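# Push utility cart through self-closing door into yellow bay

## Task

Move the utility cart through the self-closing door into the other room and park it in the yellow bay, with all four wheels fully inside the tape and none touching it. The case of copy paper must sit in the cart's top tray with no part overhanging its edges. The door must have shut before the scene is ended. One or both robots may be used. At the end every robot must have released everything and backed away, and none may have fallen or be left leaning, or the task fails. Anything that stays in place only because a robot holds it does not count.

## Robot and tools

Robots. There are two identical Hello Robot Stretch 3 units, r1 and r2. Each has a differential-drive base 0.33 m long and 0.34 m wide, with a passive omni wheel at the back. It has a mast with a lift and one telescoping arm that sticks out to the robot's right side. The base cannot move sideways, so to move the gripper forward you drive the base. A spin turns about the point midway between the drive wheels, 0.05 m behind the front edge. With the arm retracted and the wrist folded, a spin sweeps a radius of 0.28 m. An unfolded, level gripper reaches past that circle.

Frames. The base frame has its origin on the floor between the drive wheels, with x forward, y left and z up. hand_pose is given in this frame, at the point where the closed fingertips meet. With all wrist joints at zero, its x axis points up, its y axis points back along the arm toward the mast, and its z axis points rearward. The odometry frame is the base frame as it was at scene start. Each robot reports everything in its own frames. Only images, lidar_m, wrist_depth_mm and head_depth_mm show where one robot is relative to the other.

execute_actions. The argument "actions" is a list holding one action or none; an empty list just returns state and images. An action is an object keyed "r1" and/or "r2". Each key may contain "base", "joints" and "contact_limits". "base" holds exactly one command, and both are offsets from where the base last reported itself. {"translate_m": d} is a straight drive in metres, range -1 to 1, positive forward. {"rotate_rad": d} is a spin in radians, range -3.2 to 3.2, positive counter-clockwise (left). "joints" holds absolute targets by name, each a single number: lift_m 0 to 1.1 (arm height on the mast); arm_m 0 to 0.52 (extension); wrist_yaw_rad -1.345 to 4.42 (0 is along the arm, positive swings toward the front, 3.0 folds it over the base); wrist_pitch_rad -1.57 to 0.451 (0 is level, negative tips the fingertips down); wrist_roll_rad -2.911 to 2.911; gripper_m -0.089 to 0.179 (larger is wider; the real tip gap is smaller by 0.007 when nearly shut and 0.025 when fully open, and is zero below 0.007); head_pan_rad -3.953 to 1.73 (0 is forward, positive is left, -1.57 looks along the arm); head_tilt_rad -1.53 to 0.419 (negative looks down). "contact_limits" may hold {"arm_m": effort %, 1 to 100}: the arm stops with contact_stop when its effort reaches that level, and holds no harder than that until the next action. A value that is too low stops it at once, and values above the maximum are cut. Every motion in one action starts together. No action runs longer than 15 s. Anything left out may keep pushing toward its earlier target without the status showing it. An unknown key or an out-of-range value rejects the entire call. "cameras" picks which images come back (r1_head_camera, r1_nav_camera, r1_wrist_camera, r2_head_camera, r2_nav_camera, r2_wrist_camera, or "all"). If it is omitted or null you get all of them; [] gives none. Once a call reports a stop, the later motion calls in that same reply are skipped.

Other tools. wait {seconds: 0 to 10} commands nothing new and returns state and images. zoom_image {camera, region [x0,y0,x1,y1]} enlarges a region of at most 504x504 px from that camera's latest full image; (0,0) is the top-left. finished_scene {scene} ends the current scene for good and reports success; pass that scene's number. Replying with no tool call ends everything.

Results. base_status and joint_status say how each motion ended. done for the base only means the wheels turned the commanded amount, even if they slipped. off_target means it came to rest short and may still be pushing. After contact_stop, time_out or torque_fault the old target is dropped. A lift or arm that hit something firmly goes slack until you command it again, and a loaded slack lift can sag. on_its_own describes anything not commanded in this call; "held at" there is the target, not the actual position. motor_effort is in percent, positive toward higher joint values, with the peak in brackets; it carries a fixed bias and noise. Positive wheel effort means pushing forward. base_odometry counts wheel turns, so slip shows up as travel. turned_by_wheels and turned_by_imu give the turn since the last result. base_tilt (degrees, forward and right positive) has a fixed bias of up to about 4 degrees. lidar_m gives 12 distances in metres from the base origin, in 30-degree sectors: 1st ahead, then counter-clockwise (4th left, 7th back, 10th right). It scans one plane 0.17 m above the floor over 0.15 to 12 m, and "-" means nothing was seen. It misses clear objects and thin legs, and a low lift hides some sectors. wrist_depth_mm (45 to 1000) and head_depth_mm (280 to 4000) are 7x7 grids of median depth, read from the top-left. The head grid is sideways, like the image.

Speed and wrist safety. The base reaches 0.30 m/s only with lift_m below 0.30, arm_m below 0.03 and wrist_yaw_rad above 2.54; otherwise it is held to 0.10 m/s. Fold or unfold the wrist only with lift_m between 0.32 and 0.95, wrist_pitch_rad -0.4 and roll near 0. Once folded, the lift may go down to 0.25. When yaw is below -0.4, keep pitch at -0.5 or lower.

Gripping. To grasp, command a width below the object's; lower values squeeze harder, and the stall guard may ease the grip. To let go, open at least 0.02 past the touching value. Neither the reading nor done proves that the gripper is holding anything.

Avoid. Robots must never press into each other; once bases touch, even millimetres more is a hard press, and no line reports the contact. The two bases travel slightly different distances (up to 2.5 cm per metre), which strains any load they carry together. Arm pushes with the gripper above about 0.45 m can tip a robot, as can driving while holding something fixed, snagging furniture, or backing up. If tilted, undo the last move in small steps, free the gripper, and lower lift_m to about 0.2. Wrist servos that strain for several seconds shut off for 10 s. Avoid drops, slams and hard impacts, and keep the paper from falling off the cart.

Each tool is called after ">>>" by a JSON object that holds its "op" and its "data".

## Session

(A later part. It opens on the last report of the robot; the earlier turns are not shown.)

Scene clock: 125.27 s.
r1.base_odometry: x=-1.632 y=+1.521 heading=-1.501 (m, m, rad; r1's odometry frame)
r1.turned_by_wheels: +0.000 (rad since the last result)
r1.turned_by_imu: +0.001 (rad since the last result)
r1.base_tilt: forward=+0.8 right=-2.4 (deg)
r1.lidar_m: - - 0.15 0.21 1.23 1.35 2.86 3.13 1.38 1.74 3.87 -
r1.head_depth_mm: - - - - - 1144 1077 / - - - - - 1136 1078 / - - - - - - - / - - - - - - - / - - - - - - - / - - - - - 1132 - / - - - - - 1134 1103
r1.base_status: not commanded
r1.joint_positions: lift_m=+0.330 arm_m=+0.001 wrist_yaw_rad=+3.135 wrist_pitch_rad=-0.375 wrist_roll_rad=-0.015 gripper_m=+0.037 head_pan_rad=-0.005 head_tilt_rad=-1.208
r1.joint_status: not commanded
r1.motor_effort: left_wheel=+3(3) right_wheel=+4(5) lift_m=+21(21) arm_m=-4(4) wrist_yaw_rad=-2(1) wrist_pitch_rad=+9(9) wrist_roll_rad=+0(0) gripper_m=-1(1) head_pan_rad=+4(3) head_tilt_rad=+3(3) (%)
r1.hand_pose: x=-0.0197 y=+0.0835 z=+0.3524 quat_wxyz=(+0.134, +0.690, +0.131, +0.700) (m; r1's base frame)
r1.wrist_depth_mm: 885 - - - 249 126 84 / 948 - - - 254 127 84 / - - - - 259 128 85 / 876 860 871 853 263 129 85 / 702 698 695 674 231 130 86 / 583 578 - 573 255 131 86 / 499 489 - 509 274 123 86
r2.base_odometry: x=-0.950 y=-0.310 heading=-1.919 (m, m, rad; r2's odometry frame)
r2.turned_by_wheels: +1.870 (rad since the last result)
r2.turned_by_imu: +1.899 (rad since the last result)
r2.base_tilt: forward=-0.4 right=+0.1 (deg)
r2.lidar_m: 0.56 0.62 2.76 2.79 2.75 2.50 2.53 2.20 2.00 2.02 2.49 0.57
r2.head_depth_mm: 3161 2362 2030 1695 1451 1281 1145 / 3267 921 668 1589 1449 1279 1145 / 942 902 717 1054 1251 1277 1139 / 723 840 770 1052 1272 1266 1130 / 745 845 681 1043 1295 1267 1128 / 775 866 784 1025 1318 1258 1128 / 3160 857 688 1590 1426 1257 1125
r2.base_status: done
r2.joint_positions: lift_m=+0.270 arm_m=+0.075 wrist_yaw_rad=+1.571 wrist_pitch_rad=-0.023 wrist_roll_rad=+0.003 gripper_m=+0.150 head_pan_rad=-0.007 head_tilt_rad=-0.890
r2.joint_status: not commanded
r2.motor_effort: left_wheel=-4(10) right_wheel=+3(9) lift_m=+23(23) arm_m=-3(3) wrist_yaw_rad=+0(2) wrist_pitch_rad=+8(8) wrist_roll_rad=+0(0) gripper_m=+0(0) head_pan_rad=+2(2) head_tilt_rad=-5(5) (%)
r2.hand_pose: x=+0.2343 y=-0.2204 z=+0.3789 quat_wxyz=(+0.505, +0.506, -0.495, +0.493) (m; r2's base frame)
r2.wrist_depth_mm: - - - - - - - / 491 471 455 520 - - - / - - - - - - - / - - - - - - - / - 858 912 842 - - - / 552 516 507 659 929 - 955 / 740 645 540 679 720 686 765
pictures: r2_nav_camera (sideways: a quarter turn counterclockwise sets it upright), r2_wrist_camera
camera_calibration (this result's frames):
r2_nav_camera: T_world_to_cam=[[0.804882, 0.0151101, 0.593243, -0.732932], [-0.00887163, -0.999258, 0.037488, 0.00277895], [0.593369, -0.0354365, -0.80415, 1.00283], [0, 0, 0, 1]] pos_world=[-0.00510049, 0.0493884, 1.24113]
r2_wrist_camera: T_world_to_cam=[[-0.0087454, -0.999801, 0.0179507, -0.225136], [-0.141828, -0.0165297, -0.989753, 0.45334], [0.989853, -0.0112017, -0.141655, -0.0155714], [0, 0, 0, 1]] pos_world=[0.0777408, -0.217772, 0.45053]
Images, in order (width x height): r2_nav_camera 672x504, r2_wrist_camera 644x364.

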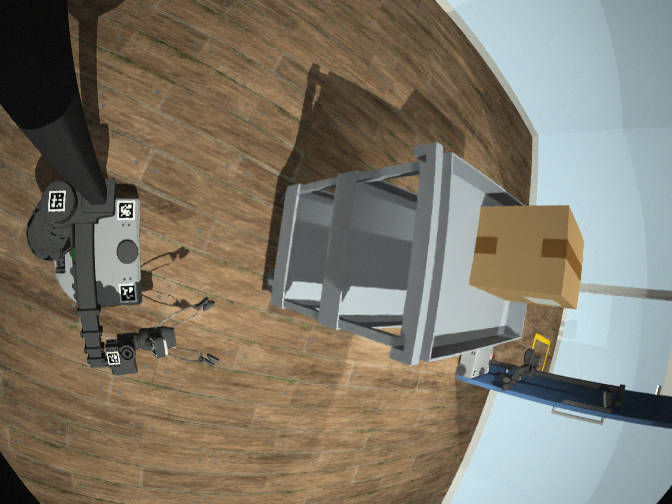

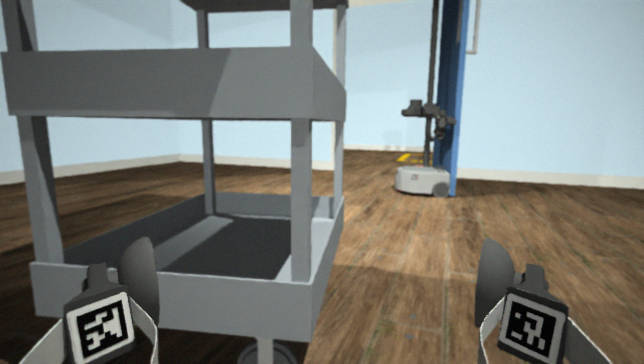

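>>> {"op": "execute_actions", "data": {"actions": [{"r2":{"base":{"translate_m":0.36},"joints":{"arm_m":0.045}}}], "cameras": []}}

>>> {"op": "execute_actions", "data": {"actions": [{"r2":{"joints":{"gripper_m":-0.03}}}], "cameras": []}}

>>> {"op": "execute_actions", "data": {"actions": [{"r2":{"base":{"translate_m":0.4},"joints":{"arm_m":0.14}}}], "cameras": ["r2_wrist_camera","r2_nav_camera"]}}

Scene clock: 133.40 s.
r1.base_odometry: x=-1.632 y=+1.521 heading=-1.501 (m, m, rad; r1's odometry frame)
r1.turned_by_wheels: +0.000 (rad since the last result)
r1.turned_by_imu: +0.001 (rad since the last result)
r1.base_tilt: forward=+0.8 right=-2.4 (deg)
r1.lidar_m: - - 0.15 0.21 1.23 1.36 2.86 3.16 1.38 1.73 3.86 -
r1.head_depth_mm: - - - - - 1149 1079 / - - - - - 1134 1079 / - - - - - - - / - - - - - - - / - - - - - - - / - - - - - 1138 - / - - - - - 1141 1100
r1.base_status: not commanded
r1.joint_positions: lift_m=+0.330 arm_m=+0.001 wrist_yaw_rad=+3.135 wrist_pitch_rad=-0.375 wrist_roll_rad=-0.015 gripper_m=+0.037 head_pan_rad=-0.005 head_tilt_rad=-1.208
r1.joint_status: not commanded
r1.motor_effort: left_wheel=+3(3) right_wheel=+5(5) lift_m=+21(21) arm_m=-4(4) wrist_yaw_rad=-2(2) wrist_pitch_rad=+9(9) wrist_roll_rad=+0(0) gripper_m=-1(1) head_pan_rad=+3(3) head_tilt_rad=+4(3) (%)
r1.hand_pose: x=-0.0197 y=+0.0835 z=+0.3524 quat_wxyz=(+0.134, +0.690, +0.131, +0.700) (m; r1's base frame)
r1.wrist_depth_mm: 899 - - - 250 126 84 / 943 - - - 254 127 84 / - - - - 256 128 85 / 897 890 873 833 262 129 85 / 705 697 694 677 230 130 86 / 580 584 - 570 253 131 86 / 498 494 - 517 274 123 86
r2.base_odometry: x=-1.073 y=-0.648 heading=-1.920 (m, m, rad; r2's odometry frame)
r2.turned_by_wheels: +0.000 (rad since the last result)
r2.turned_by_imu: +0.002 (rad since the last result)
r2.base_tilt: forward=-0.4 right=+0.1 (deg)
r2.lidar_m: 0.21 0.23 2.63 2.66 3.10 2.84 2.87 2.34 2.14 2.15 0.26 0.21
r2.head_depth_mm: 3283 2190 737 625 550 464 1108 / 3003 848 759 636 548 454 925 / 517 449 574 622 547 447 984 / 512 453 540 617 545 434 1014 / 509 467 560 629 543 431 1025 / 505 482 583 626 541 442 1076 / 3054 518 685 620 539 458 1111
r2.base_status: done
r2.joint_positions: lift_m=+0.270 arm_m=+0.045 wrist_yaw_rad=+1.571 wrist_pitch_rad=-0.023 wrist_roll_rad=+0.003 gripper_m=+0.150 head_pan_rad=-0.007 head_tilt_rad=-0.890
r2.joint_status: all done
r2.motor_effort: left_wheel=-5(6) right_wheel=+3(9) lift_m=+24(24) arm_m=-3(5) wrist_yaw_rad=+0(1) wrist_pitch_rad=+8(8) wrist_roll_rad=-1(1) gripper_m=+0(0) head_pan_rad=+3(3) head_tilt_rad=-6(6) (%)
r2.hand_pose: x=+0.2343 y=-0.1904 z=+0.3789 quat_wxyz=(+0.505, +0.506, -0.495, +0.493) (m; r2's base frame)
r2.wrist_depth_mm: 102 99 95 92 91 - - / 105 102 98 94 - - - / - - - 102 - - - / - - - 105 - - - / - - 768 108 - - - / 706 622 620 110 945 - 950 / 463 450 474 113 722 692 762
pictures: none
No camera images: the call's "cameras" was empty. Leave "cameras" out to get every camera's image.

Scene clock: 135.70 s.
r1.base_odometry: x=-1.632 y=+1.521 heading=-1.501 (m, m, rad; r1's odometry frame)
r1.turned_by_wheels: +0.000 (rad since the last result)
r1.turned_by_imu: +0.000 (rad since the last result)
r1.base_tilt: forward=+1.0 right=-2.3 (deg)
r1.lidar_m: - - 0.15 0.21 1.22 1.36 2.86 3.15 1.38 1.74 3.87 -
r1.head_depth_mm: - - - - - 1145 1080 / - - - - - 1134 1076 / - - - - - - - / - - - - - - - / - - - - - - - / - - - - - 1135 - / - - - - - 1136 1105
r1.base_status: not commanded
r1.joint_positions: lift_m=+0.330 arm_m=+0.001 wrist_yaw_rad=+3.135 wrist_pitch_rad=-0.375 wrist_roll_rad=-0.015 gripper_m=+0.037 head_pan_rad=-0.005 head_tilt_rad=-1.208
r1.joint_status: not commanded
r1.motor_effort: left_wheel=+4(3) right_wheel=+4(5) lift_m=+22(21) arm_m=-4(4) wrist_yaw_rad=-1(2) wrist_pitch_rad=+9(9) wrist_roll_rad=+0(0) gripper_m=+0(0) head_pan_rad=+4(4) head_tilt_rad=+4(3) (%)
r1.hand_pose: x=-0.0197 y=+0.0835 z=+0.3524 quat_wxyz=(+0.134, +0.690, +0.131, +0.700) (m; r1's base frame)
r1.wrist_depth_mm: 906 - - - 251 126 84 / 949 - - - 254 127 84 / - - - - 258 128 85 / 893 877 876 842 264 129 85 / 717 701 708 678 230 130 86 / 590 580 - 574 255 131 86 / 495 497 - 516 275 122 86
r2.base_odometry: x=-1.073 y=-0.648 heading=-1.920 (m, m, rad; r2's odometry frame)
r2.turned_by_wheels: +0.000 (rad since the last result)
r2.turned_by_imu: +0.000 (rad since the last result)
r2.base_tilt: forward=-0.3 right=+0.2 (deg)
r2.lidar_m: 0.21 0.23 2.64 2.66 3.12 2.84 2.86 2.34 2.13 2.15 0.25 0.21
r2.head_depth_mm: 3269 2198 735 623 549 464 1110 / 3019 849 757 636 549 457 828 / 518 451 574 619 546 447 998 / 512 452 539 616 545 433 1011 / 509 466 560 628 543 431 1025 / 505 482 581 626 540 443 1076 / 3079 518 687 622 539 459 1106
r2.base_status: not commanded
r2.joint_positions: lift_m=+0.270 arm_m=+0.045 wrist_yaw_rad=+1.554 wrist_pitch_rad=-0.023 wrist_roll_rad=+0.003 gripper_m=-0.028 head_pan_rad=-0.007 head_tilt_rad=-0.890
r2.joint_status: all done
r2.on_its_own: wrist_yaw_rad is at rest, and its effort (+20) is outside its rest range (-12 to +12)
r2.motor_effort: left_wheel=-6(6) right_wheel=+6(6) lift_m=+24(24) arm_m=-3(3) wrist_yaw_rad=+20(21) wrist_pitch_rad=+8(8) wrist_roll_rad=+0(0) gripper_m=-32(98) head_pan_rad=+3(3) head_tilt_rad=-6(6) (%)
r2.hand_pose: x=+0.2342 y=-0.1947 z=+0.3789 quat_wxyz=(+0.509, +0.502, -0.499, +0.489) (m; r2's base frame)
r2.wrist_depth_mm: 100 97 94 91 - - - / 102 99 96 93 - - - / - - - 101 - - - / - - - 104 - - - / - 759 761 107 - - - / 547 617 663 109 - 970 943 / 462 470 450 112 677 717 722
pictures: none
No camera images: the call's "cameras" was empty. Leave "cameras" out to get every camera's image.

Scene clock: 140.67 s.
r1.base_odometry: x=-1.632 y=+1.521 heading=-1.501 (m, m, rad; r1's odometry frame)
r1.turned_by_wheels: +0.000 (rad since the last result)
r1.turned_by_imu: +0.001 (rad since the last result)
r1.base_tilt: forward=+0.9 right=-2.5 (deg)
r1.lidar_m: - - 0.15 0.21 1.23 1.36 2.86 3.16 1.17 4.52 3.87 -
r1.head_depth_mm: - - - - - 1145 1076 / - - - - - 1136 1077 / - - - - - - - / - - - - - - - / - - - - - - - / - - - - - 1136 - / - - - - - 1131 1102
r1.base_status: not commanded
r1.joint_positions: lift_m=+0.330 arm_m=+0.001 wrist_yaw_rad=+3.135 wrist_pitch_rad=-0.375 wrist_roll_rad=-0.015 gripper_m=+0.037 head_pan_rad=-0.005 head_tilt_rad=-1.208
r1.joint_status: not commanded
r1.motor_effort: left_wheel=+3(3) right_wheel=+4(4) lift_m=+21(21) arm_m=-4(4) wrist_yaw_rad=-1(2) wrist_pitch_rad=+9(9) wrist_roll_rad=+0(0) gripper_m=-1(0) head_pan_rad=+3(4) head_tilt_rad=+4(3) (%)
r1.hand_pose: x=-0.0197 y=+0.0835 z=+0.3524 quat_wxyz=(+0.134, +0.690, +0.131, +0.700) (m; r1's base frame)
r1.wrist_depth_mm: 901 - - - 249 126 84 / 920 - - - 253 127 84 / - - - - 257 128 85 / 910 893 871 863 262 129 85 / 706 691 700 690 231 130 86 / 578 579 - 565 254 131 86 / 496 501 - 515 272 123 86
r2.base_odometry: x=-1.210 y=-1.024 heading=-1.919 (m, m, rad; r2's odometry frame)
r2.turned_by_wheels: +0.000 (rad since the last result)
r2.turned_by_imu: +0.002 (rad since the last result)
r2.base_tilt: forward=-0.5 right=+0.2 (deg)
r2.lidar_m: - - 0.15 2.50 3.09 3.22 3.25 2.49 2.28 2.31 0.22 0.15
r2.head_depth_mm: 3267 2495 1960 608 550 484 516 / 3245 2482 718 636 548 482 403 / 2513 424 488 620 546 480 440 / 511 396 438 546 544 479 448 / 509 393 429 531 542 477 440 / 503 390 420 517 541 477 431 / 500 388 411 507 538 475 425
r2.base_status: done
r2.joint_positions: lift_m=+0.270 arm_m=+0.140 wrist_yaw_rad=+1.578 wrist_pitch_rad=-0.023 wrist_roll_rad=+0.003 gripper_m=-0.015 head_pan_rad=-0.006 head_tilt_rad=-0.891
r2.joint_status: all done
r2.on_its_own: gripper_m is held at -0.016, not at your -0.030, by its stall guard, which is not easing now
r2.motor_effort: left_wheel=+17(42) right_wheel=-2(19) lift_m=+24(24) arm_m=+2(3) wrist_yaw_rad=-8(26) wrist_pitch_rad=+8(8) wrist_roll_rad=+0(0) gripper_m=-21(32) head_pan_rad=+2(2) head_tilt_rad=-5(5) (%)
r2.hand_pose: x=+0.2343 y=-0.2831 z=+0.3789 quat_wxyz=(+0.504, +0.508, -0.493, +0.495) (m; r2's base frame)
r2.wrist_depth_mm: 85 89 94 100 - - - / 87 91 97 103 - - - / - - - 112 - - - / - - - 115 - - - / - - 710 118 - - - / 617 618 639 121 937 937 954 / 470 474 437 125 689 720 723
pictures: r2_nav_camera (sideways: a quarter turn counterclockwise sets it upright), r2_wrist_camera
camera_calibration (this result's frames):
r2_nav_camera: T_world_to_cam=[[0.805535, 0.0154295, 0.592348, -0.731769], [-0.00842825, -0.999261, 0.0374904, 0.00277322], [0.592489, -0.0351923, -0.80481, 1.00369], [0, 0, 0, 1]] pos_world=[-0.00518789, 0.0493843, 1.24114]
r2_wrist_camera: T_world_to_cam=[[-0.00190471, -0.999837, 0.0179494, -0.289461], [-0.14163, -0.0174988, -0.989765, 0.451997], [0.989918, -0.00442739, -0.141574, -0.0143978], [0, 0, 0, 1]] pos_world=[0.0777177, -0.281568, 0.450528]
Images, in order (width x height): r2_nav_camera 672x504, r2_wrist_camera 644x364.

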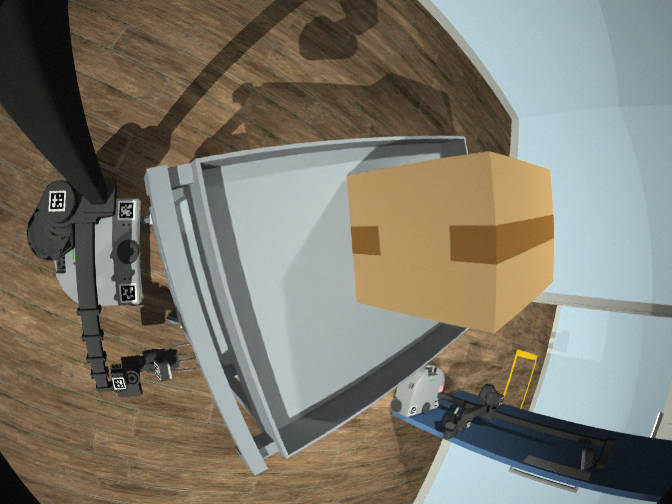

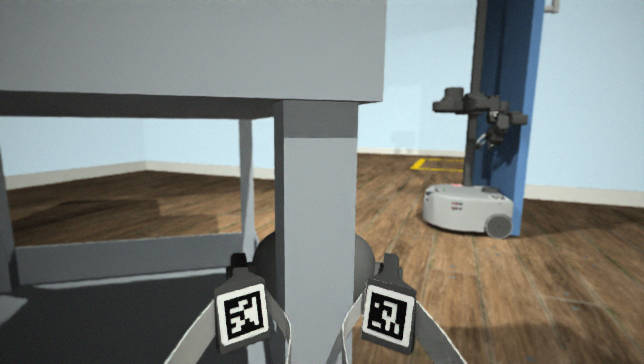

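>>> {"op": "execute_actions", "data": {"actions": [{"r2":{"base":{"translate_m":0.6},"joints":{"arm_m":0.1}}}], "cameras": ["r2_nav_camera"]}}

>>> {"op": "execute_actions", "data": {"actions": [{"r2":{"base":{"rotate_rad":-0.3}},"r1":{"joints":{"head_pan_rad":-2.7,"head_tilt_rad":-1.0}}}], "cameras": ["r2_nav_camera","r1_nav_camera"]}}

Scene clock: 150.53 s.
r1.base_odometry: x=-1.632 y=+1.521 heading=-1.501 (m, m, rad; r1's odometry frame)
r1.turned_by_wheels: +0.000 (rad since the last result)
r1.turned_by_imu: +0.001 (rad since the last result)
r1.base_tilt: forward=+0.7 right=-2.5 (deg)
r1.lidar_m: - - 0.15 0.21 1.23 1.36 2.86 0.97 1.01 4.53 3.89 -
r1.head_depth_mm: - - - - - 1143 1082 / - - - - - 1136 1077 / - - - - - - - / - - - - - - - / - - - - - - - / - - - - - 1140 - / - - - - - 1136 1101
r1.base_status: not commanded
r1.joint_positions: lift_m=+0.330 arm_m=+0.001 wrist_yaw_rad=+3.135 wrist_pitch_rad=-0.375 wrist_roll_rad=-0.015 gripper_m=+0.037 head_pan_rad=-0.005 head_tilt_rad=-1.208
r1.joint_status: not commanded
r1.motor_effort: left_wheel=+3(3) right_wheel=+4(5) lift_m=+21(21) arm_m=-4(4) wrist_yaw_rad=-1(1) wrist_pitch_rad=+9(9) wrist_roll_rad=+0(0) gripper_m=+0(1) head_pan_rad=+3(3) head_tilt_rad=+3(3) (%)
r1.hand_pose: x=-0.0197 y=+0.0835 z=+0.3524 quat_wxyz=(+0.134, +0.690, +0.131, +0.700) (m; r1's base frame)
r1.wrist_depth_mm: 881 - - - 251 126 84 / 946 - - - 256 127 84 / - - - - 260 128 85 / 905 864 867 831 261 129 85 / 714 701 700 672 230 131 86 / 579 579 - 555 253 131 86 / 494 492 - 513 273 122 86
r2.base_odometry: x=-1.414 y=-1.588 heading=-1.919 (m, m, rad; r2's odometry frame)
r2.turned_by_wheels: +0.000 (rad since the last result)
r2.turned_by_imu: +0.003 (rad since the last result)
r2.base_tilt: forward=-0.4 right=+0.1 (deg)
r2.lidar_m: - - 0.15 2.28 2.83 3.79 3.83 2.74 2.51 2.52 0.24 0.15
r2.head_depth_mm: 3281 2507 2034 1694 529 493 679 / 2988 2483 2010 608 548 481 451 / 1935 2191 719 634 547 480 414 / 1995 2158 730 615 544 479 447 / 1935 392 425 527 542 478 440 / 505 390 414 508 541 476 431 / 499 387 403 493 539 475 425
r2.base_status: done
r2.joint_positions: lift_m=+0.270 arm_m=+0.100 wrist_yaw_rad=+1.663 wrist_pitch_rad=-0.023 wrist_roll_rad=+0.003 gripper_m=-0.015 head_pan_rad=-0.006 head_tilt_rad=-0.891
r2.joint_status: all done
r2.on_its_own: wrist_yaw_rad is held at +1.666, not at your +1.570, by its stall guard, which is not easing now; gripper_m is held at -0.016, not at your -0.030, by its stall guard, which is not easing now
r2.motor_effort: left_wheel=+2(35) right_wheel=+9(23) lift_m=+24(24) arm_m=+0(8) wrist_yaw_rad=+4(57) wrist_pitch_rad=+8(8) wrist_roll_rad=+0(1) gripper_m=-22(23) head_pan_rad=+2(2) head_tilt_rad=-5(5) (%)
r2.hand_pose: x=+0.2332 y=-0.2214 z=+0.3789 quat_wxyz=(+0.482, +0.529, -0.471, +0.516) (m; r2's base frame)
r2.wrist_depth_mm: 88 91 96 101 - - - / 90 93 98 104 - - 879 / - - - 112 - - - / - - - 115 - - - / - - 713 118 - - 924 / 609 621 625 121 940 950 766 / 467 475 459 124 686 718 734
pictures: r2_nav_camera (sideways: a quarter turn counterclockwise sets it upright)
camera_calibration (this result's frames):
r2_nav_camera: T_world_to_cam=[[0.805535, 0.0154309, 0.592347, -0.731769], [-0.00842643, -0.999261, 0.0374904, 0.00277321], [0.592488, -0.0351912, -0.80481, 1.00369], [0, 0, 0, 1]] pos_world=[-0.00518802, 0.0493843, 1.24114]
Images, in order (width x height): r2_nav_camera 672x504.

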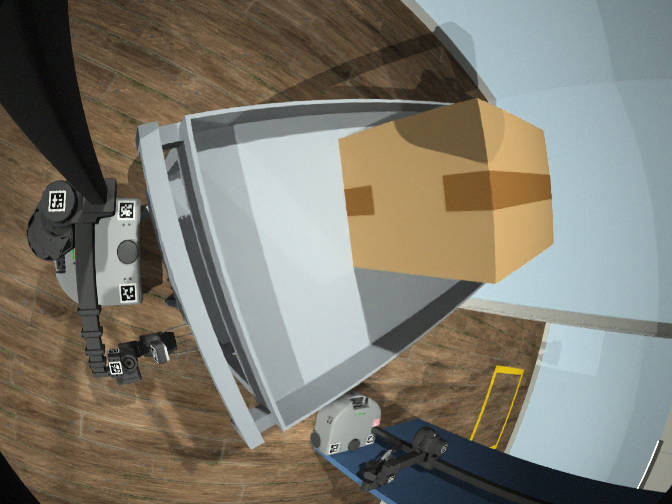

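Scene clock: 153.27 s.
r1.base_odometry: x=-1.632 y=+1.521 heading=-1.501 (m, m, rad; r1's odometry frame)
r1.turned_by_wheels: +0.000 (rad since the last result)
r1.turned_by_imu: -0.164 (rad since the last result)
r1.base_tilt: forward=+0.9 right=-2.4 (deg)
r1.lidar_m: - - 0.15 0.19 3.83 1.21 2.84 0.76 0.79 4.95 0.15 -
r1.head_depth_mm: 2430 2233 1837 1564 1357 1201 1082 / 2559 2237 1833 1558 1352 1233 - / 2608 2220 1850 1560 1359 1220 - / 2688 2217 1838 1558 1361 1223 - / 2760 2108 1508 1465 1354 1218 - / 841 835 1136 1388 1356 1202 1090 / 771 855 1169 1382 1362 1200 1074
r1.base_status: not commanded
r1.joint_positions: lift_m=+0.330 arm_m=+0.001 wrist_yaw_rad=+3.133 wrist_pitch_rad=-0.375 wrist_roll_rad=-0.015 gripper_m=+0.037 head_pan_rad=-2.687 head_tilt_rad=-0.976
r1.joint_status: head_tilt_rad off_target (ended at -0.976, target -1.000); the others done
r1.motor_effort: left_wheel=+5(13) right_wheel=+3(22) lift_m=+21(21) arm_m=-4(4) wrist_yaw_rad=+0(1) wrist_pitch_rad=+9(9) wrist_roll_rad=+0(0) gripper_m=-1(1) head_pan_rad=-9(100) head_tilt_rad=-9(32) (%)
r1.hand_pose: x=-0.0193 y=+0.0835 z=+0.3524 quat_wxyz=(+0.134, +0.690, +0.130, +0.699) (m; r1's base frame)
r1.wrist_depth_mm: - - - 555 224 140 101 / - - - 608 233 144 103 / - - - 689 242 147 106 / 883 869 873 783 252 151 107 / 702 700 684 658 237 155 109 / 579 577 - 568 269 159 111 / 498 501 - 513 285 153 113
r2.base_odometry: x=-1.414 y=-1.588 heading=-2.219 (m, m, rad; r2's odometry frame)
r2.turned_by_wheels: -0.300 (rad since the last result)
r2.turned_by_imu: -0.297 (rad since the last result)
r2.base_tilt: forward=-0.4 right=+0.0 (deg)
r2.lidar_m: - - 0.15 2.27 2.41 3.52 3.78 3.30 2.55 2.51 0.24 0.15
r2.head_depth_mm: 2882 1384 1709 1581 529 492 387 / 3253 2486 1995 606 548 482 416 / 3215 2445 712 631 545 480 419 / 3188 2456 728 616 544 478 448 / 2819 391 424 525 542 477 440 / 501 389 412 507 540 476 431 / 496 386 401 491 538 474 425
r2.base_status: done
r2.joint_positions: lift_m=+0.270 arm_m=+0.100 wrist_yaw_rad=+1.658 wrist_pitch_rad=-0.020 wrist_roll_rad=+0.003 gripper_m=-0.015 head_pan_rad=-0.006 head_tilt_rad=-0.893
r2.joint_status: not commanded
r2.on_its_own: wrist_yaw_rad is held at +1.666, not at your +1.570, by its stall guard, which is not easing now; gripper_m is held at -0.016, not at your -0.030, by its stall guard, which is not easing now
r2.motor_effort: left_wheel=+3(100) right_wheel=+0(54) lift_m=+25(26) arm_m=+2(5) wrist_yaw_rad=+11(100) wrist_pitch_rad=+7(8) wrist_roll_rad=-1(0) gripper_m=-21(29) head_pan_rad=+2(3) head_tilt_rad=-4(5) (%)
r2.hand_pose: x=+0.2334 y=-0.2224 z=+0.3795 quat_wxyz=(+0.483, +0.527, -0.473, +0.516) (m; r2's base frame)
r2.wrist_depth_mm: 88 91 96 102 - - - / 90 94 99 104 - - - / - - - 113 - - - / - - - 116 - - - / - - 706 119 - - - / 615 626 652 122 958 957 964 / 472 473 455 126 695 723 731
pictures: r1_nav_camera (sideways: a quarter turn counterclockwise sets it upright), r2_nav_camera (sideways: a quarter turn counterclockwise sets it upright)
camera_calibration (this result's frames):
r1_nav_camera: T_world_to_cam=[[-0.725165, -0.363647, 0.584719, -0.714176], [-0.457587, 0.889045, -0.0145842, 0.0754751], [-0.514538, -0.278136, -0.811105, 1.01817], [0, 0, 0, 1]] pos_world=[0.0405279, -0.0436192, 1.24454]
r2_nav_camera: T_world_to_cam=[[0.80681, 0.015769, 0.5906, -0.729501], [-0.00791646, -0.999265, 0.0374949, 0.00276437], [0.590758, -0.0349267, -0.806093, 1.00537], [0, 0, 0, 1]] pos_world=[-0.00534082, 0.0493802, 1.24116]
Images, in order (width x height): r1_nav_camera 672x504, r2_nav_camera 672x504.

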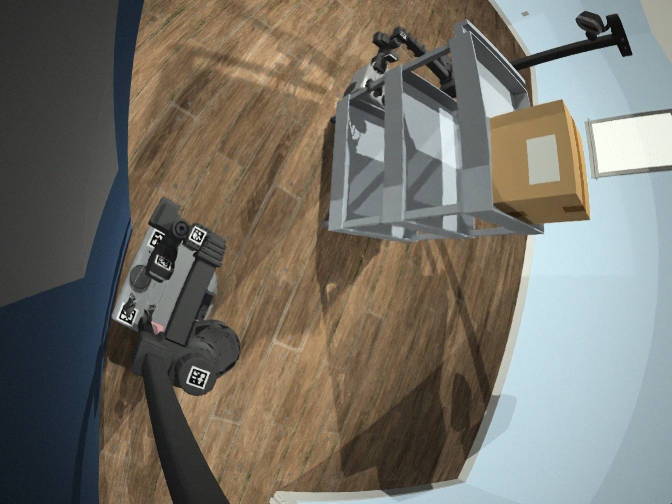

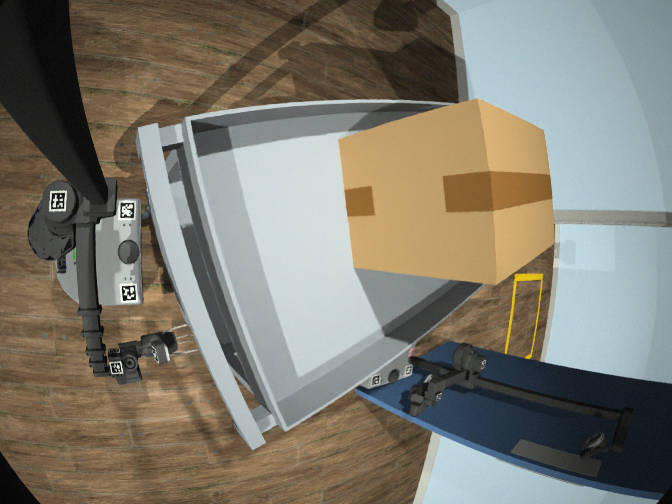

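>>> {"op": "execute_actions", "data": {"actions": [{"r2":{"base":{"translate_m":0.3},"joints":{"gripper_m":0.06,"wrist_yaw_rad":1.6,"arm_m":0.08}}}], "cameras": ["r2_nav_camera","r2_wrist_camera"]}}

>>> {"op": "execute_actions", "data": {"actions": [{"r2":{"base":{"translate_m":0.4},"joints":{"gripper_m":0.0}}}], "cameras": ["r2_nav_camera","r1_nav_camera"]}}

Scene clock: 161.23 s.
r1.base_odometry: x=-1.632 y=+1.521 heading=-1.501 (m, m, rad; r1's odometry frame)
r1.turned_by_wheels: +0.000 (rad since the last result)
r1.turned_by_imu: +0.001 (rad since the last result)
r1.base_tilt: forward=+0.7 right=-2.5 (deg)
r1.lidar_m: - - 0.15 0.19 3.83 1.21 2.84 0.58 0.67 4.94 0.15 -
r1.head_depth_mm: 2429 2239 1841 1558 1360 1198 1081 / 2543 2233 1835 1557 1358 1239 - / 2487 2039 1793 1568 1358 1222 - / 653 768 764 1030 1313 1222 - / 650 761 1083 1058 1308 1220 - / 677 788 1108 1296 1341 1199 1088 / 706 824 1109 1247 1366 1197 1074
r1.base_status: not commanded
r1.joint_positions: lift_m=+0.330 arm_m=+0.001 wrist_yaw_rad=+3.133 wrist_pitch_rad=-0.375 wrist_roll_rad=-0.015 gripper_m=+0.037 head_pan_rad=-2.687 head_tilt_rad=-0.976
r1.joint_status: not commanded
r1.motor_effort: left_wheel=+5(5) right_wheel=+3(3) lift_m=+21(21) arm_m=-4(4) wrist_yaw_rad=+0(0) wrist_pitch_rad=+9(9) wrist_roll_rad=+0(0) gripper_m=+0(0) head_pan_rad=-9(9) head_tilt_rad=-10(9) (%)
r1.hand_pose: x=-0.0193 y=+0.0835 z=+0.3524 quat_wxyz=(+0.134, +0.690, +0.130, +0.699) (m; r1's base frame)
r1.wrist_depth_mm: - - - 542 224 140 101 / - - - 612 233 143 103 / - - - 676 242 147 105 / 881 881 890 771 251 151 107 / 718 696 688 661 237 155 110 / 584 578 - 570 268 159 112 / 496 495 - 521 286 154 114
r2.base_odometry: x=-1.595 y=-1.827 heading=-2.219 (m, m, rad; r2's odometry frame)
r2.turned_by_wheels: +0.000 (rad since the last result)
r2.turned_by_imu: +0.002 (rad since the last result)
r2.base_tilt: forward=-0.4 right=+0.1 (deg)
r2.lidar_m: - - 0.15 0.18 2.39 3.50 4.09 3.35 2.58 2.53 0.15 -
r2.head_depth_mm: 3278 2412 1862 1447 529 482 445 / 3217 2481 1955 620 547 481 437 / 3208 2475 734 632 545 480 429 / 3083 421 381 496 537 478 427 / 506 391 367 456 531 477 427 / 500 389 363 450 529 475 425 / 497 386 360 444 529 474 425
r2.base_status: done
r2.joint_positions: lift_m=+0.270 arm_m=+0.080 wrist_yaw_rad=+1.602 wrist_pitch_rad=-0.022 wrist_roll_rad=+0.003 gripper_m=+0.060 head_pan_rad=-0.006 head_tilt_rad=-0.893
r2.joint_status: all done
r2.motor_effort: left_wheel=+14(57) right_wheel=+1(14) lift_m=+25(25) arm_m=-1(5) wrist_yaw_rad=-2(32) wrist_pitch_rad=+8(8) wrist_roll_rad=+0(0) gripper_m=+1(90) head_pan_rad=+3(2) head_tilt_rad=-4(4) (%)
r2.hand_pose: x=+0.2342 y=-0.2172 z=+0.3789 quat_wxyz=(+0.497, +0.514, -0.487, +0.501) (m; r2's base frame)
r2.wrist_depth_mm: - - - - - 868 704 / - 74 65 - - 726 672 / - - - - - 930 677 / - - - - - 942 770 / - - - - 897 861 762 / 579 618 - - - 707 726 / 466 470 - - 46 697 701
pictures: r2_nav_camera (sideways: a quarter turn counterclockwise sets it upright), r2_wrist_camera
camera_calibration (this result's frames):
r2_nav_camera: T_world_to_cam=[[0.806878, 0.0158059, 0.590507, -0.72938], [-0.00786598, -0.999266, 0.0374951, 0.00276376], [0.590666, -0.0348989, -0.806161, 1.00546], [0, 0, 0, 1]] pos_world=[-0.00535012, 0.0493797, 1.24116]
r2_wrist_camera: T_world_to_cam=[[0.0226248, -0.999583, 0.0179459, -0.229207], [-0.140763, -0.0209567, -0.989821, 0.452232], [0.989785, 0.0198684, -0.141179, -0.00883904], [0, 0, 0, 1]] pos_world=[0.0775923, -0.219459, 0.450495]
Images, in order (width x height): r2_nav_camera 672x504, r2_wrist_camera 644x364.

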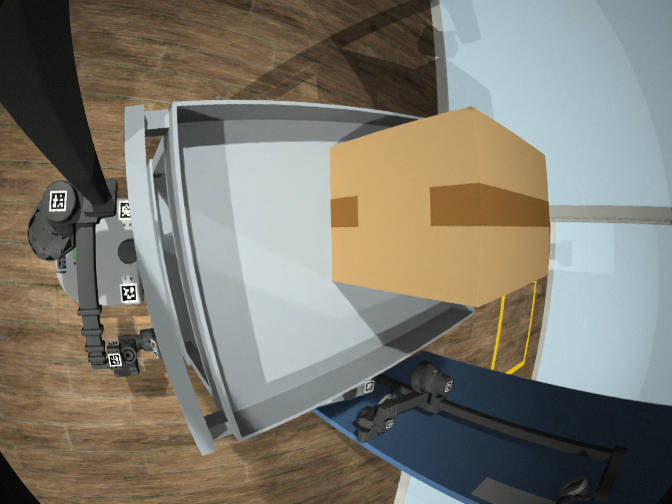

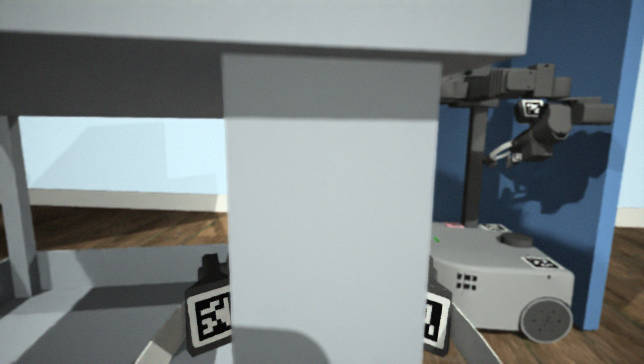

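Scene clock: 166.20 s.
r1.base_odometry: x=-1.632 y=+1.521 heading=-1.501 (m, m, rad; r1's odometry frame)
r1.turned_by_wheels: +0.000 (rad since the last result)
r1.turned_by_imu: +0.001 (rad since the last result)
r1.base_tilt: forward=+0.8 right=-2.4 (deg)
r1.lidar_m: - - 0.15 0.20 3.84 0.58 0.51 0.51 0.59 4.97 0.15 -
r1.head_depth_mm: 551 640 699 967 1116 1201 1081 / 570 664 662 987 1194 1240 - / 902 743 718 990 1245 1220 - / 2705 853 684 986 1268 1224 - / 2772 829 740 1013 1285 1220 - / 910 785 700 1029 1329 1202 1092 / 2764 2230 1138 1009 1362 1202 1075
r1.base_status: not commanded
r1.joint_positions: lift_m=+0.330 arm_m=+0.001 wrist_yaw_rad=+3.133 wrist_pitch_rad=-0.375 wrist_roll_rad=-0.015 gripper_m=+0.037 head_pan_rad=-2.687 head_tilt_rad=-0.976
r1.joint_status: not commanded
r1.motor_effort: left_wheel=+5(5) right_wheel=+2(3) lift_m=+21(21) arm_m=-4(4) wrist_yaw_rad=+0(1) wrist_pitch_rad=+9(9) wrist_roll_rad=+0(0) gripper_m=+0(2) head_pan_rad=-9(9) head_tilt_rad=-9(9) (%)
r1.hand_pose: x=-0.0193 y=+0.0835 z=+0.3524 quat_wxyz=(+0.134, +0.690, +0.130, +0.699) (m; r1's base frame)
r1.wrist_depth_mm: - - - 551 223 139 102 / - - - 611 233 143 103 / - - - 675 242 147 105 / 873 862 867 777 252 151 107 / 695 692 679 662 237 155 110 / 584 583 - 565 268 159 111 / 497 495 - 515 284 153 113
r2.base_odometry: x=-1.837 y=-2.146 heading=-2.219 (m, m, rad; r2's odometry frame)
r2.turned_by_wheels: +0.000 (rad since the last result)
r2.turned_by_imu: +0.001 (rad since the last result)
r2.base_tilt: forward=-0.4 right=+0.2 (deg)
r2.lidar_m: - - 0.15 0.18 2.35 3.45 4.48 3.37 2.62 2.56 0.15 -
r2.head_depth_mm: 3284 2508 2023 1651 528 483 445 / 3265 2457 1951 619 547 482 437 / 3195 2470 733 633 545 480 429 / 3095 435 392 496 538 478 428 / 505 391 368 456 533 477 426 / 500 389 364 450 529 475 425 / 497 386 360 445 527 474 425
r2.base_status: done
r2.joint_positions: lift_m=+0.270 arm_m=+0.080 wrist_yaw_rad=+1.607 wrist_pitch_rad=-0.022 wrist_roll_rad=+0.003 gripper_m=+0.001 head_pan_rad=-0.006 head_tilt_rad=-0.893
r2.joint_status: all done
r2.motor_effort: left_wheel=+8(28) right_wheel=+6(13) lift_m=+25(25) arm_m=-1(1) wrist_yaw_rad=-8(9) wrist_pitch_rad=+8(8) wrist_roll_rad=+0(0) gripper_m=-25(98) head_pan_rad=+3(2) head_tilt_rad=-4(4) (%)
r2.hand_pose: x=+0.2341 y=-0.2158 z=+0.3789 quat_wxyz=(+0.496, +0.515, -0.485, +0.503) (m; r2's base frame)
r2.wrist_depth_mm: - - - - - 481 472 / - 75 65 - - 505 434 / - - - - - 978 590 / - - - - - 974 555 / - - - - - 968 595 / 580 616 - - - 612 577 / 470 475 - - 46 492 467
pictures: r1_nav_camera (sideways: a quarter turn counterclockwise sets it upright), r2_nav_camera (sideways: a quarter turn counterclockwise sets it upright)
camera_calibration (this result's frames):
r1_nav_camera: T_world_to_cam=[[-0.725166, -0.363646, 0.584719, -0.714177], [-0.457585, 0.889046, -0.0145842, 0.0754751], [-0.514539, -0.278135, -0.811105, 1.01817], [0, 0, 0, 1]] pos_world=[0.0405278, -0.0436193, 1.24454]
r2_nav_camera: T_world_to_cam=[[0.806878, 0.015806, 0.590507, -0.72938], [-0.0078658, -0.999266, 0.0374951, 0.00276376], [0.590666, -0.0348988, -0.806161, 1.00546], [0, 0, 0, 1]] pos_world=[-0.00535013, 0.0493797, 1.24116]
Images, in order (width x height): r1_nav_camera 672x504, r2_nav_camera 672x504.

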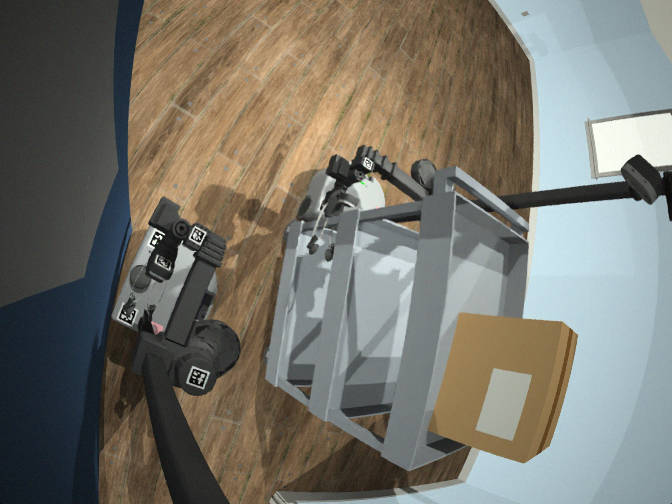

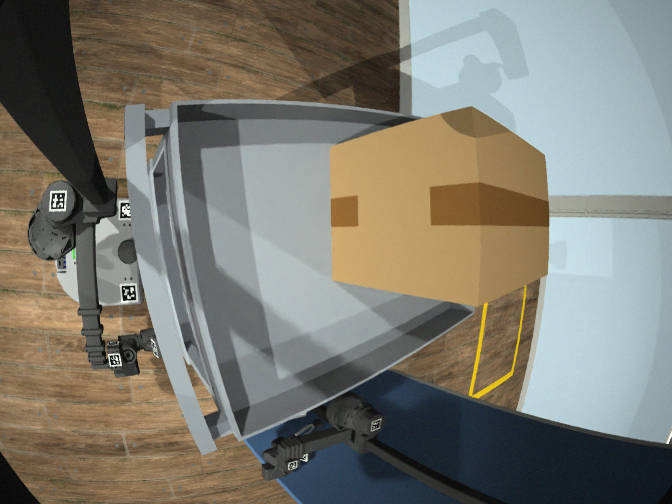

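>>> {"op": "execute_actions", "data": {"actions": [{"r2":{"base":{"translate_m":0.3}}}], "cameras": []}}

>>> {"op": "execute_actions", "data": {"actions": [{"r2":{"base":{"rotate_rad":-0.28}}}], "cameras": ["r2_nav_camera","r1_wrist_camera"]}}

>>> {"op": "execute_actions", "data": {"actions": [{"r2":{"base":{"translate_m":0.25}}}], "cameras": ["r2_nav_camera","r1_nav_camera"]}}

Scene clock: 172.80 s.
r1.base_odometry: x=-1.632 y=+1.521 heading=-1.501 (m, m, rad; r1's odometry frame)
r1.turned_by_wheels: +0.000 (rad since the last result)
r1.turned_by_imu: +0.001 (rad since the last result)
r1.base_tilt: forward=+0.8 right=-2.4 (deg)
r1.lidar_m: - - 0.15 0.19 3.85 0.53 0.46 0.46 4.00 4.98 0.15 -
r1.head_depth_mm: 2420 831 699 946 1062 1178 1080 / 2512 849 701 944 1083 1236 - / 2554 908 632 1263 1086 1220 - / 2670 2175 1079 1308 1265 1218 - / 2780 2231 1793 1471 1313 1225 - / 2855 2238 1846 1559 1357 1198 1091 / 2889 2256 1844 1567 1367 1196 1073
r1.base_status: not commanded
r1.joint_positions: lift_m=+0.330 arm_m=+0.001 wrist_yaw_rad=+3.133 wrist_pitch_rad=-0.375 wrist_roll_rad=-0.015 gripper_m=+0.037 head_pan_rad=-2.687 head_tilt_rad=-0.976
r1.joint_status: not commanded
r1.motor_effort: left_wheel=+5(5) right_wheel=+1(3) lift_m=+21(21) arm_m=-4(4) wrist_yaw_rad=+0(0) wrist_pitch_rad=+9(9) wrist_roll_rad=+0(0) gripper_m=+0(1) head_pan_rad=-9(9) head_tilt_rad=-9(9) (%)
r1.hand_pose: x=-0.0193 y=+0.0835 z=+0.3524 quat_wxyz=(+0.134, +0.690, +0.130, +0.699) (m; r1's base frame)
r1.wrist_depth_mm: - - - 550 224 140 101 / - - - 606 232 143 103 / - - - 689 243 147 105 / 896 855 872 774 252 151 107 / 707 687 691 654 235 155 109 / 589 576 - 563 269 158 111 / 500 497 - 516 285 153 113
r2.base_odometry: x=-2.018 y=-2.385 heading=-2.219 (m, m, rad; r2's odometry frame)
r2.turned_by_wheels: +0.000 (rad since the last result)
r2.turned_by_imu: +0.002 (rad since the last result)
r2.base_tilt: forward=-0.4 right=+0.4 (deg)
r2.lidar_m: - - 0.15 0.18 2.33 3.42 4.78 3.41 2.64 0.70 0.15 -
r2.head_depth_mm: 3259 2477 2017 1689 526 483 445 / 3230 2469 1951 616 547 482 437 / 3226 2473 731 632 545 480 429 / 3172 745 393 513 543 479 427 / 505 390 367 456 531 477 427 / 500 389 363 450 530 476 425 / 497 386 359 444 528 474 424
r2.base_status: done
r2.joint_positions: lift_m=+0.270 arm_m=+0.080 wrist_yaw_rad=+1.618 wrist_pitch_rad=-0.022 wrist_roll_rad=+0.003 gripper_m=+0.001 head_pan_rad=-0.006 head_tilt_rad=-0.893
r2.joint_status: not commanded
r2.on_its_own: wrist_yaw_rad is at rest, and its effort (-20) is outside its rest range (-12 to +12)
r2.motor_effort: left_wheel=+18(25) right_wheel=-3(19) lift_m=+26(25) arm_m=-1(2) wrist_yaw_rad=-20(20) wrist_pitch_rad=+8(8) wrist_roll_rad=-1(0) gripper_m=-25(26) head_pan_rad=+2(2) head_tilt_rad=-4(4) (%)
r2.hand_pose: x=+0.2340 y=-0.2132 z=+0.3789 quat_wxyz=(+0.493, +0.518, -0.483, +0.505) (m; r2's base frame)
r2.wrist_depth_mm: - - - - - 948 644 / - 75 - - - - 650 / - - 975 - - - 659 / - - - - - - 654 / - - - - - - 658 / 576 622 - - - 897 652 / 474 471 - - 46 720 659
pictures: none
No camera images: the call's "cameras" was empty. Leave "cameras" out to get every camera's image.

Scene clock: 174.20 s.
r1.base_odometry: x=-1.632 y=+1.521 heading=-1.501 (m, m, rad; r1's odometry frame)
r1.turned_by_wheels: +0.000 (rad since the last result)
r1.turned_by_imu: +0.000 (rad since the last result)
r1.base_tilt: forward=+0.8 right=-2.5 (deg)
r1.lidar_m: - - 0.15 0.19 0.53 0.41 0.40 0.42 3.98 4.97 0.15 -
r1.head_depth_mm: 2427 816 698 577 861 1076 1082 / 2559 801 700 602 873 1092 - / 786 873 675 923 914 1202 - / 2695 2236 631 1309 1068 1222 - / 2775 2245 1848 1001 1309 1220 - / 2860 2250 1841 1565 1357 1198 1091 / 2884 2230 1844 1558 1356 1205 1074
r1.base_status: not commanded
r1.joint_positions: lift_m=+0.330 arm_m=+0.001 wrist_yaw_rad=+3.133 wrist_pitch_rad=-0.375 wrist_roll_rad=-0.015 gripper_m=+0.037 head_pan_rad=-2.687 head_tilt_rad=-0.976
r1.joint_status: not commanded
r1.motor_effort: left_wheel=+5(5) right_wheel=+2(3) lift_m=+21(21) arm_m=-3(4) wrist_yaw_rad=+0(0) wrist_pitch_rad=+9(9) wrist_roll_rad=+0(0) gripper_m=+0(0) head_pan_rad=-9(9) head_tilt_rad=-9(9) (%)
r1.hand_pose: x=-0.0193 y=+0.0835 z=+0.3524 quat_wxyz=(+0.134, +0.690, +0.130, +0.699) (m; r1's base frame)
r1.wrist_depth_mm: - - - 549 223 140 101 / - - - 605 232 144 103 / 902 - - 691 242 147 105 / 515 870 861 764 253 150 107 / 437 671 692 661 237 155 109 / 546 572 - 571 269 159 111 / 496 490 - 508 286 153 113
r2.base_odometry: x=-2.018 y=-2.385 heading=-2.499 (m, m, rad; r2's odometry frame)
r2.turned_by_wheels: -0.280 (rad since the last result)
r2.turned_by_imu: -0.280 (rad since the last result)
r2.base_tilt: forward=-0.4 right=+0.1 (deg)
r2.lidar_m: - - 0.15 2.18 2.19 2.65 4.76 4.65 2.89 2.59 0.15 -
r2.head_depth_mm: 1155 1152 1250 1238 528 483 452 / 3236 2460 715 621 548 482 443 / 3225 2469 750 630 546 480 436 / 2844 406 394 494 544 478 434 / 505 391 382 475 541 478 427 / 500 388 380 473 540 476 425 / 497 386 379 471 539 474 424
r2.base_status: done
r2.joint_positions: lift_m=+0.270 arm_m=+0.080 wrist_yaw_rad=+1.612 wrist_pitch_rad=-0.022 wrist_roll_rad=+0.003 gripper_m=+0.001 head_pan_rad=-0.006 head_tilt_rad=-0.893
r2.joint_status: not commanded
r2.on_its_own: wrist_yaw_rad is at rest, and its effort (-13) is outside its rest range (-12 to +12)
r2.motor_effort: left_wheel=+7(57) right_wheel=-2(33) lift_m=+26(25) arm_m=+1(2) wrist_yaw_rad=-13(60) wrist_pitch_rad=+8(8) wrist_roll_rad=-1(0) gripper_m=-25(27) head_pan_rad=+3(2) head_tilt_rad=-4(3) (%)
r2.hand_pose: x=+0.2341 y=-0.2143 z=+0.3789 quat_wxyz=(+0.495, +0.516, -0.484, +0.504) (m; r2's base frame)
r2.wrist_depth_mm: - - - - - 260 248 / - 75 - - - 614 358 / 858 - - - 846 653 415 / 880 - - - 838 657 418 / 921 - - - 864 664 419 / 577 621 - - 842 678 468 / 475 475 - - 46 463 444
pictures: r1_wrist_camera, r2_nav_camera (sideways: a quarter turn counterclockwise sets it upright)
camera_calibration (this result's frames):
r1_wrist_camera: T_world_to_cam=[[0.999889, -0.0105623, -0.0104696, 0.0247509], [-0.0144768, -0.530067, -0.847832, 0.371333], [0.00340547, 0.84789, -0.530162, 0.27706], [0, 0, 0, 1]] pos_world=[-0.0203159, -0.0378227, 0.461974]
r2_nav_camera: T_world_to_cam=[[0.806878, 0.0158058, 0.590507, -0.72938], [-0.00786606, -0.999266, 0.0374951, 0.00276376], [0.590666, -0.0348989, -0.806161, 1.00546], [0, 0, 0, 1]] pos_world=[-0.00535012, 0.0493797, 1.24116]
Images, in order (width x height): r1_wrist_camera 644x364, r2_nav_camera 672x504.

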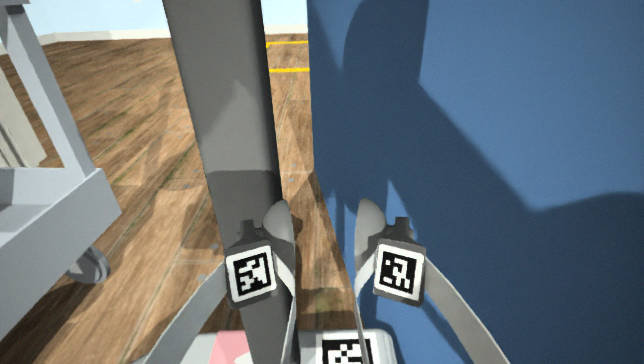

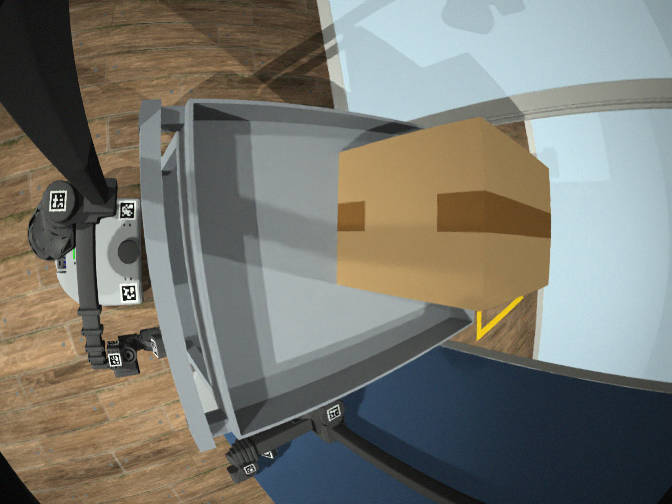

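Scene clock: 177.67 s.
r1.base_odometry: x=-1.632 y=+1.521 heading=-1.501 (m, m, rad; r1's odometry frame)
r1.turned_by_wheels: +0.000 (rad since the last result)
r1.turned_by_imu: +0.000 (rad since the last result)
r1.base_tilt: forward=+0.9 right=-2.5 (deg)
r1.lidar_m: - - 0.15 0.19 0.52 0.39 0.38 2.95 4.01 4.97 0.15 -
r1.head_depth_mm: 2439 2105 924 543 797 1028 1086 / 2556 2214 1840 1135 1193 1008 - / 2622 2237 1832 1028 884 1219 - / 2702 2238 1836 1565 1310 1222 - / 2785 2244 1844 1566 1352 1219 - / 2850 2227 1843 1559 1360 1200 1094 / 2878 2241 1843 1555 1358 1203 1077
r1.base_status: not commanded
r1.joint_positions: lift_m=+0.330 arm_m=+0.001 wrist_yaw_rad=+3.133 wrist_pitch_rad=-0.375 wrist_roll_rad=-0.015 gripper_m=+0.037 head_pan_rad=-2.687 head_tilt_rad=-0.976
r1.joint_status: not commanded
r1.motor_effort: left_wheel=+5(5) right_wheel=+4(3) lift_m=+21(21) arm_m=-4(4) wrist_yaw_rad=+0(0) wrist_pitch_rad=+9(9) wrist_roll_rad=+0(0) gripper_m=+0(1) head_pan_rad=-9(9) head_tilt_rad=-9(9) (%)
r1.hand_pose: x=-0.0193 y=+0.0835 z=+0.3524 quat_wxyz=(+0.134, +0.690, +0.130, +0.699) (m; r1's base frame)
r1.wrist_depth_mm: - - - 551 223 139 101 / - - - 606 232 144 103 / 729 734 - 681 243 147 105 / 598 596 868 758 252 151 107 / 441 672 687 656 238 155 109 / 420 584 - 564 270 159 111 / 492 487 - 511 284 153 113
r2.base_odometry: x=-2.218 y=-2.535 heading=-2.498 (m, m, rad; r2's odometry frame)
r2.turned_by_wheels: +0.000 (rad since the last result)
r2.turned_by_imu: +0.002 (rad since the last result)
r2.base_tilt: forward=-0.4 right=+0.3 (deg)
r2.lidar_m: - - 0.15 0.18 2.24 2.70 5.02 4.56 2.83 0.59 0.15 -
r2.head_depth_mm: 3280 2401 1158 1174 518 483 446 / 3228 2471 2022 608 547 483 437 / 3226 2461 731 633 545 480 429 / 3171 2376 709 602 543 478 428 / 505 391 366 454 531 477 427 / 500 389 362 448 529 475 426 / 496 385 358 442 528 474 424
r2.base_status: done
r2.joint_positions: lift_m=+0.270 arm_m=+0.080 wrist_yaw_rad=+1.666 wrist_pitch_rad=-0.023 wrist_roll_rad=+0.003 gripper_m=+0.001 head_pan_rad=-0.006 head_tilt_rad=-0.893
r2.joint_status: not commanded
r2.on_its_own: wrist_yaw_rad is held at +1.642, not at your +1.600, by its stall guard, which is still easing
r2.motor_effort: left_wheel=+18(25) right_wheel=-3(14) lift_m=+25(25) arm_m=+1(1) wrist_yaw_rad=-28(45) wrist_pitch_rad=+8(8) wrist_roll_rad=+0(1) gripper_m=-25(26) head_pan_rad=+2(1) head_tilt_rad=-4(3) (%)
r2.hand_pose: x=+0.2331 y=-0.2005 z=+0.3789 quat_wxyz=(+0.481, +0.529, -0.470, +0.517) (m; r2's base frame)
r2.wrist_depth_mm: - - - - - 535 442 / - 75 - - - 588 445 / 691 - - - 755 589 445 / 704 - - - 768 592 450 / 713 - - - 786 596 449 / 578 623 - - 776 601 453 / 473 470 - - 45 600 457
pictures: r1_nav_camera (sideways: a quarter turn counterclockwise sets it upright), r2_nav_camera (sideways: a quarter turn counterclockwise sets it upright)
camera_calibration (this result's frames):
r1_nav_camera: T_world_to_cam=[[-0.725166, -0.363645, 0.584719, -0.714177], [-0.457585, 0.889046, -0.0145842, 0.0754751], [-0.514539, -0.278135, -0.811105, 1.01817], [0, 0, 0, 1]] pos_world=[0.0405278, -0.0436193, 1.24454]
r2_nav_camera: T_world_to_cam=[[0.806878, 0.0158056, 0.590507, -0.72938], [-0.00786628, -0.999266, 0.0374951, 0.00276376], [0.590666, -0.0348991, -0.806161, 1.00546], [0, 0, 0, 1]] pos_world=[-0.0053501, 0.0493797, 1.24116]
Images, in order (width x height): r1_nav_camera 672x504, r2_nav_camera 672x504.

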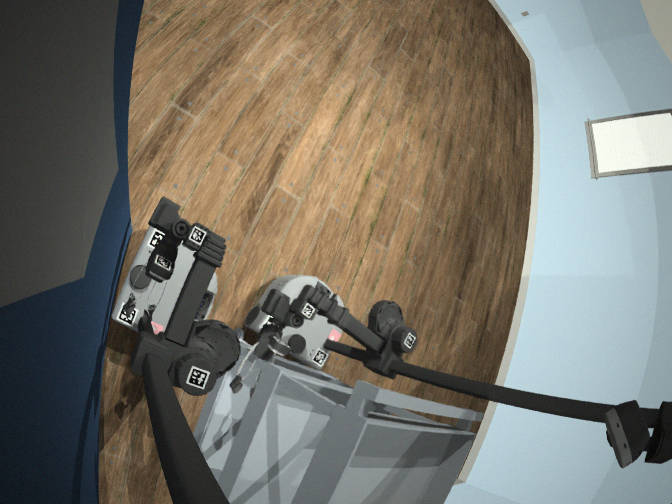

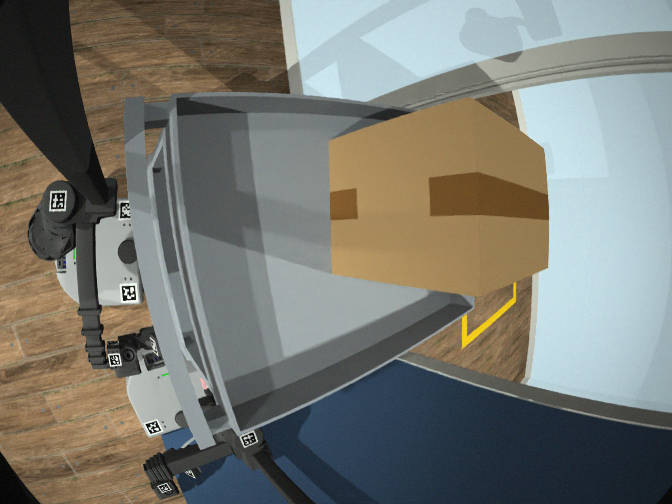

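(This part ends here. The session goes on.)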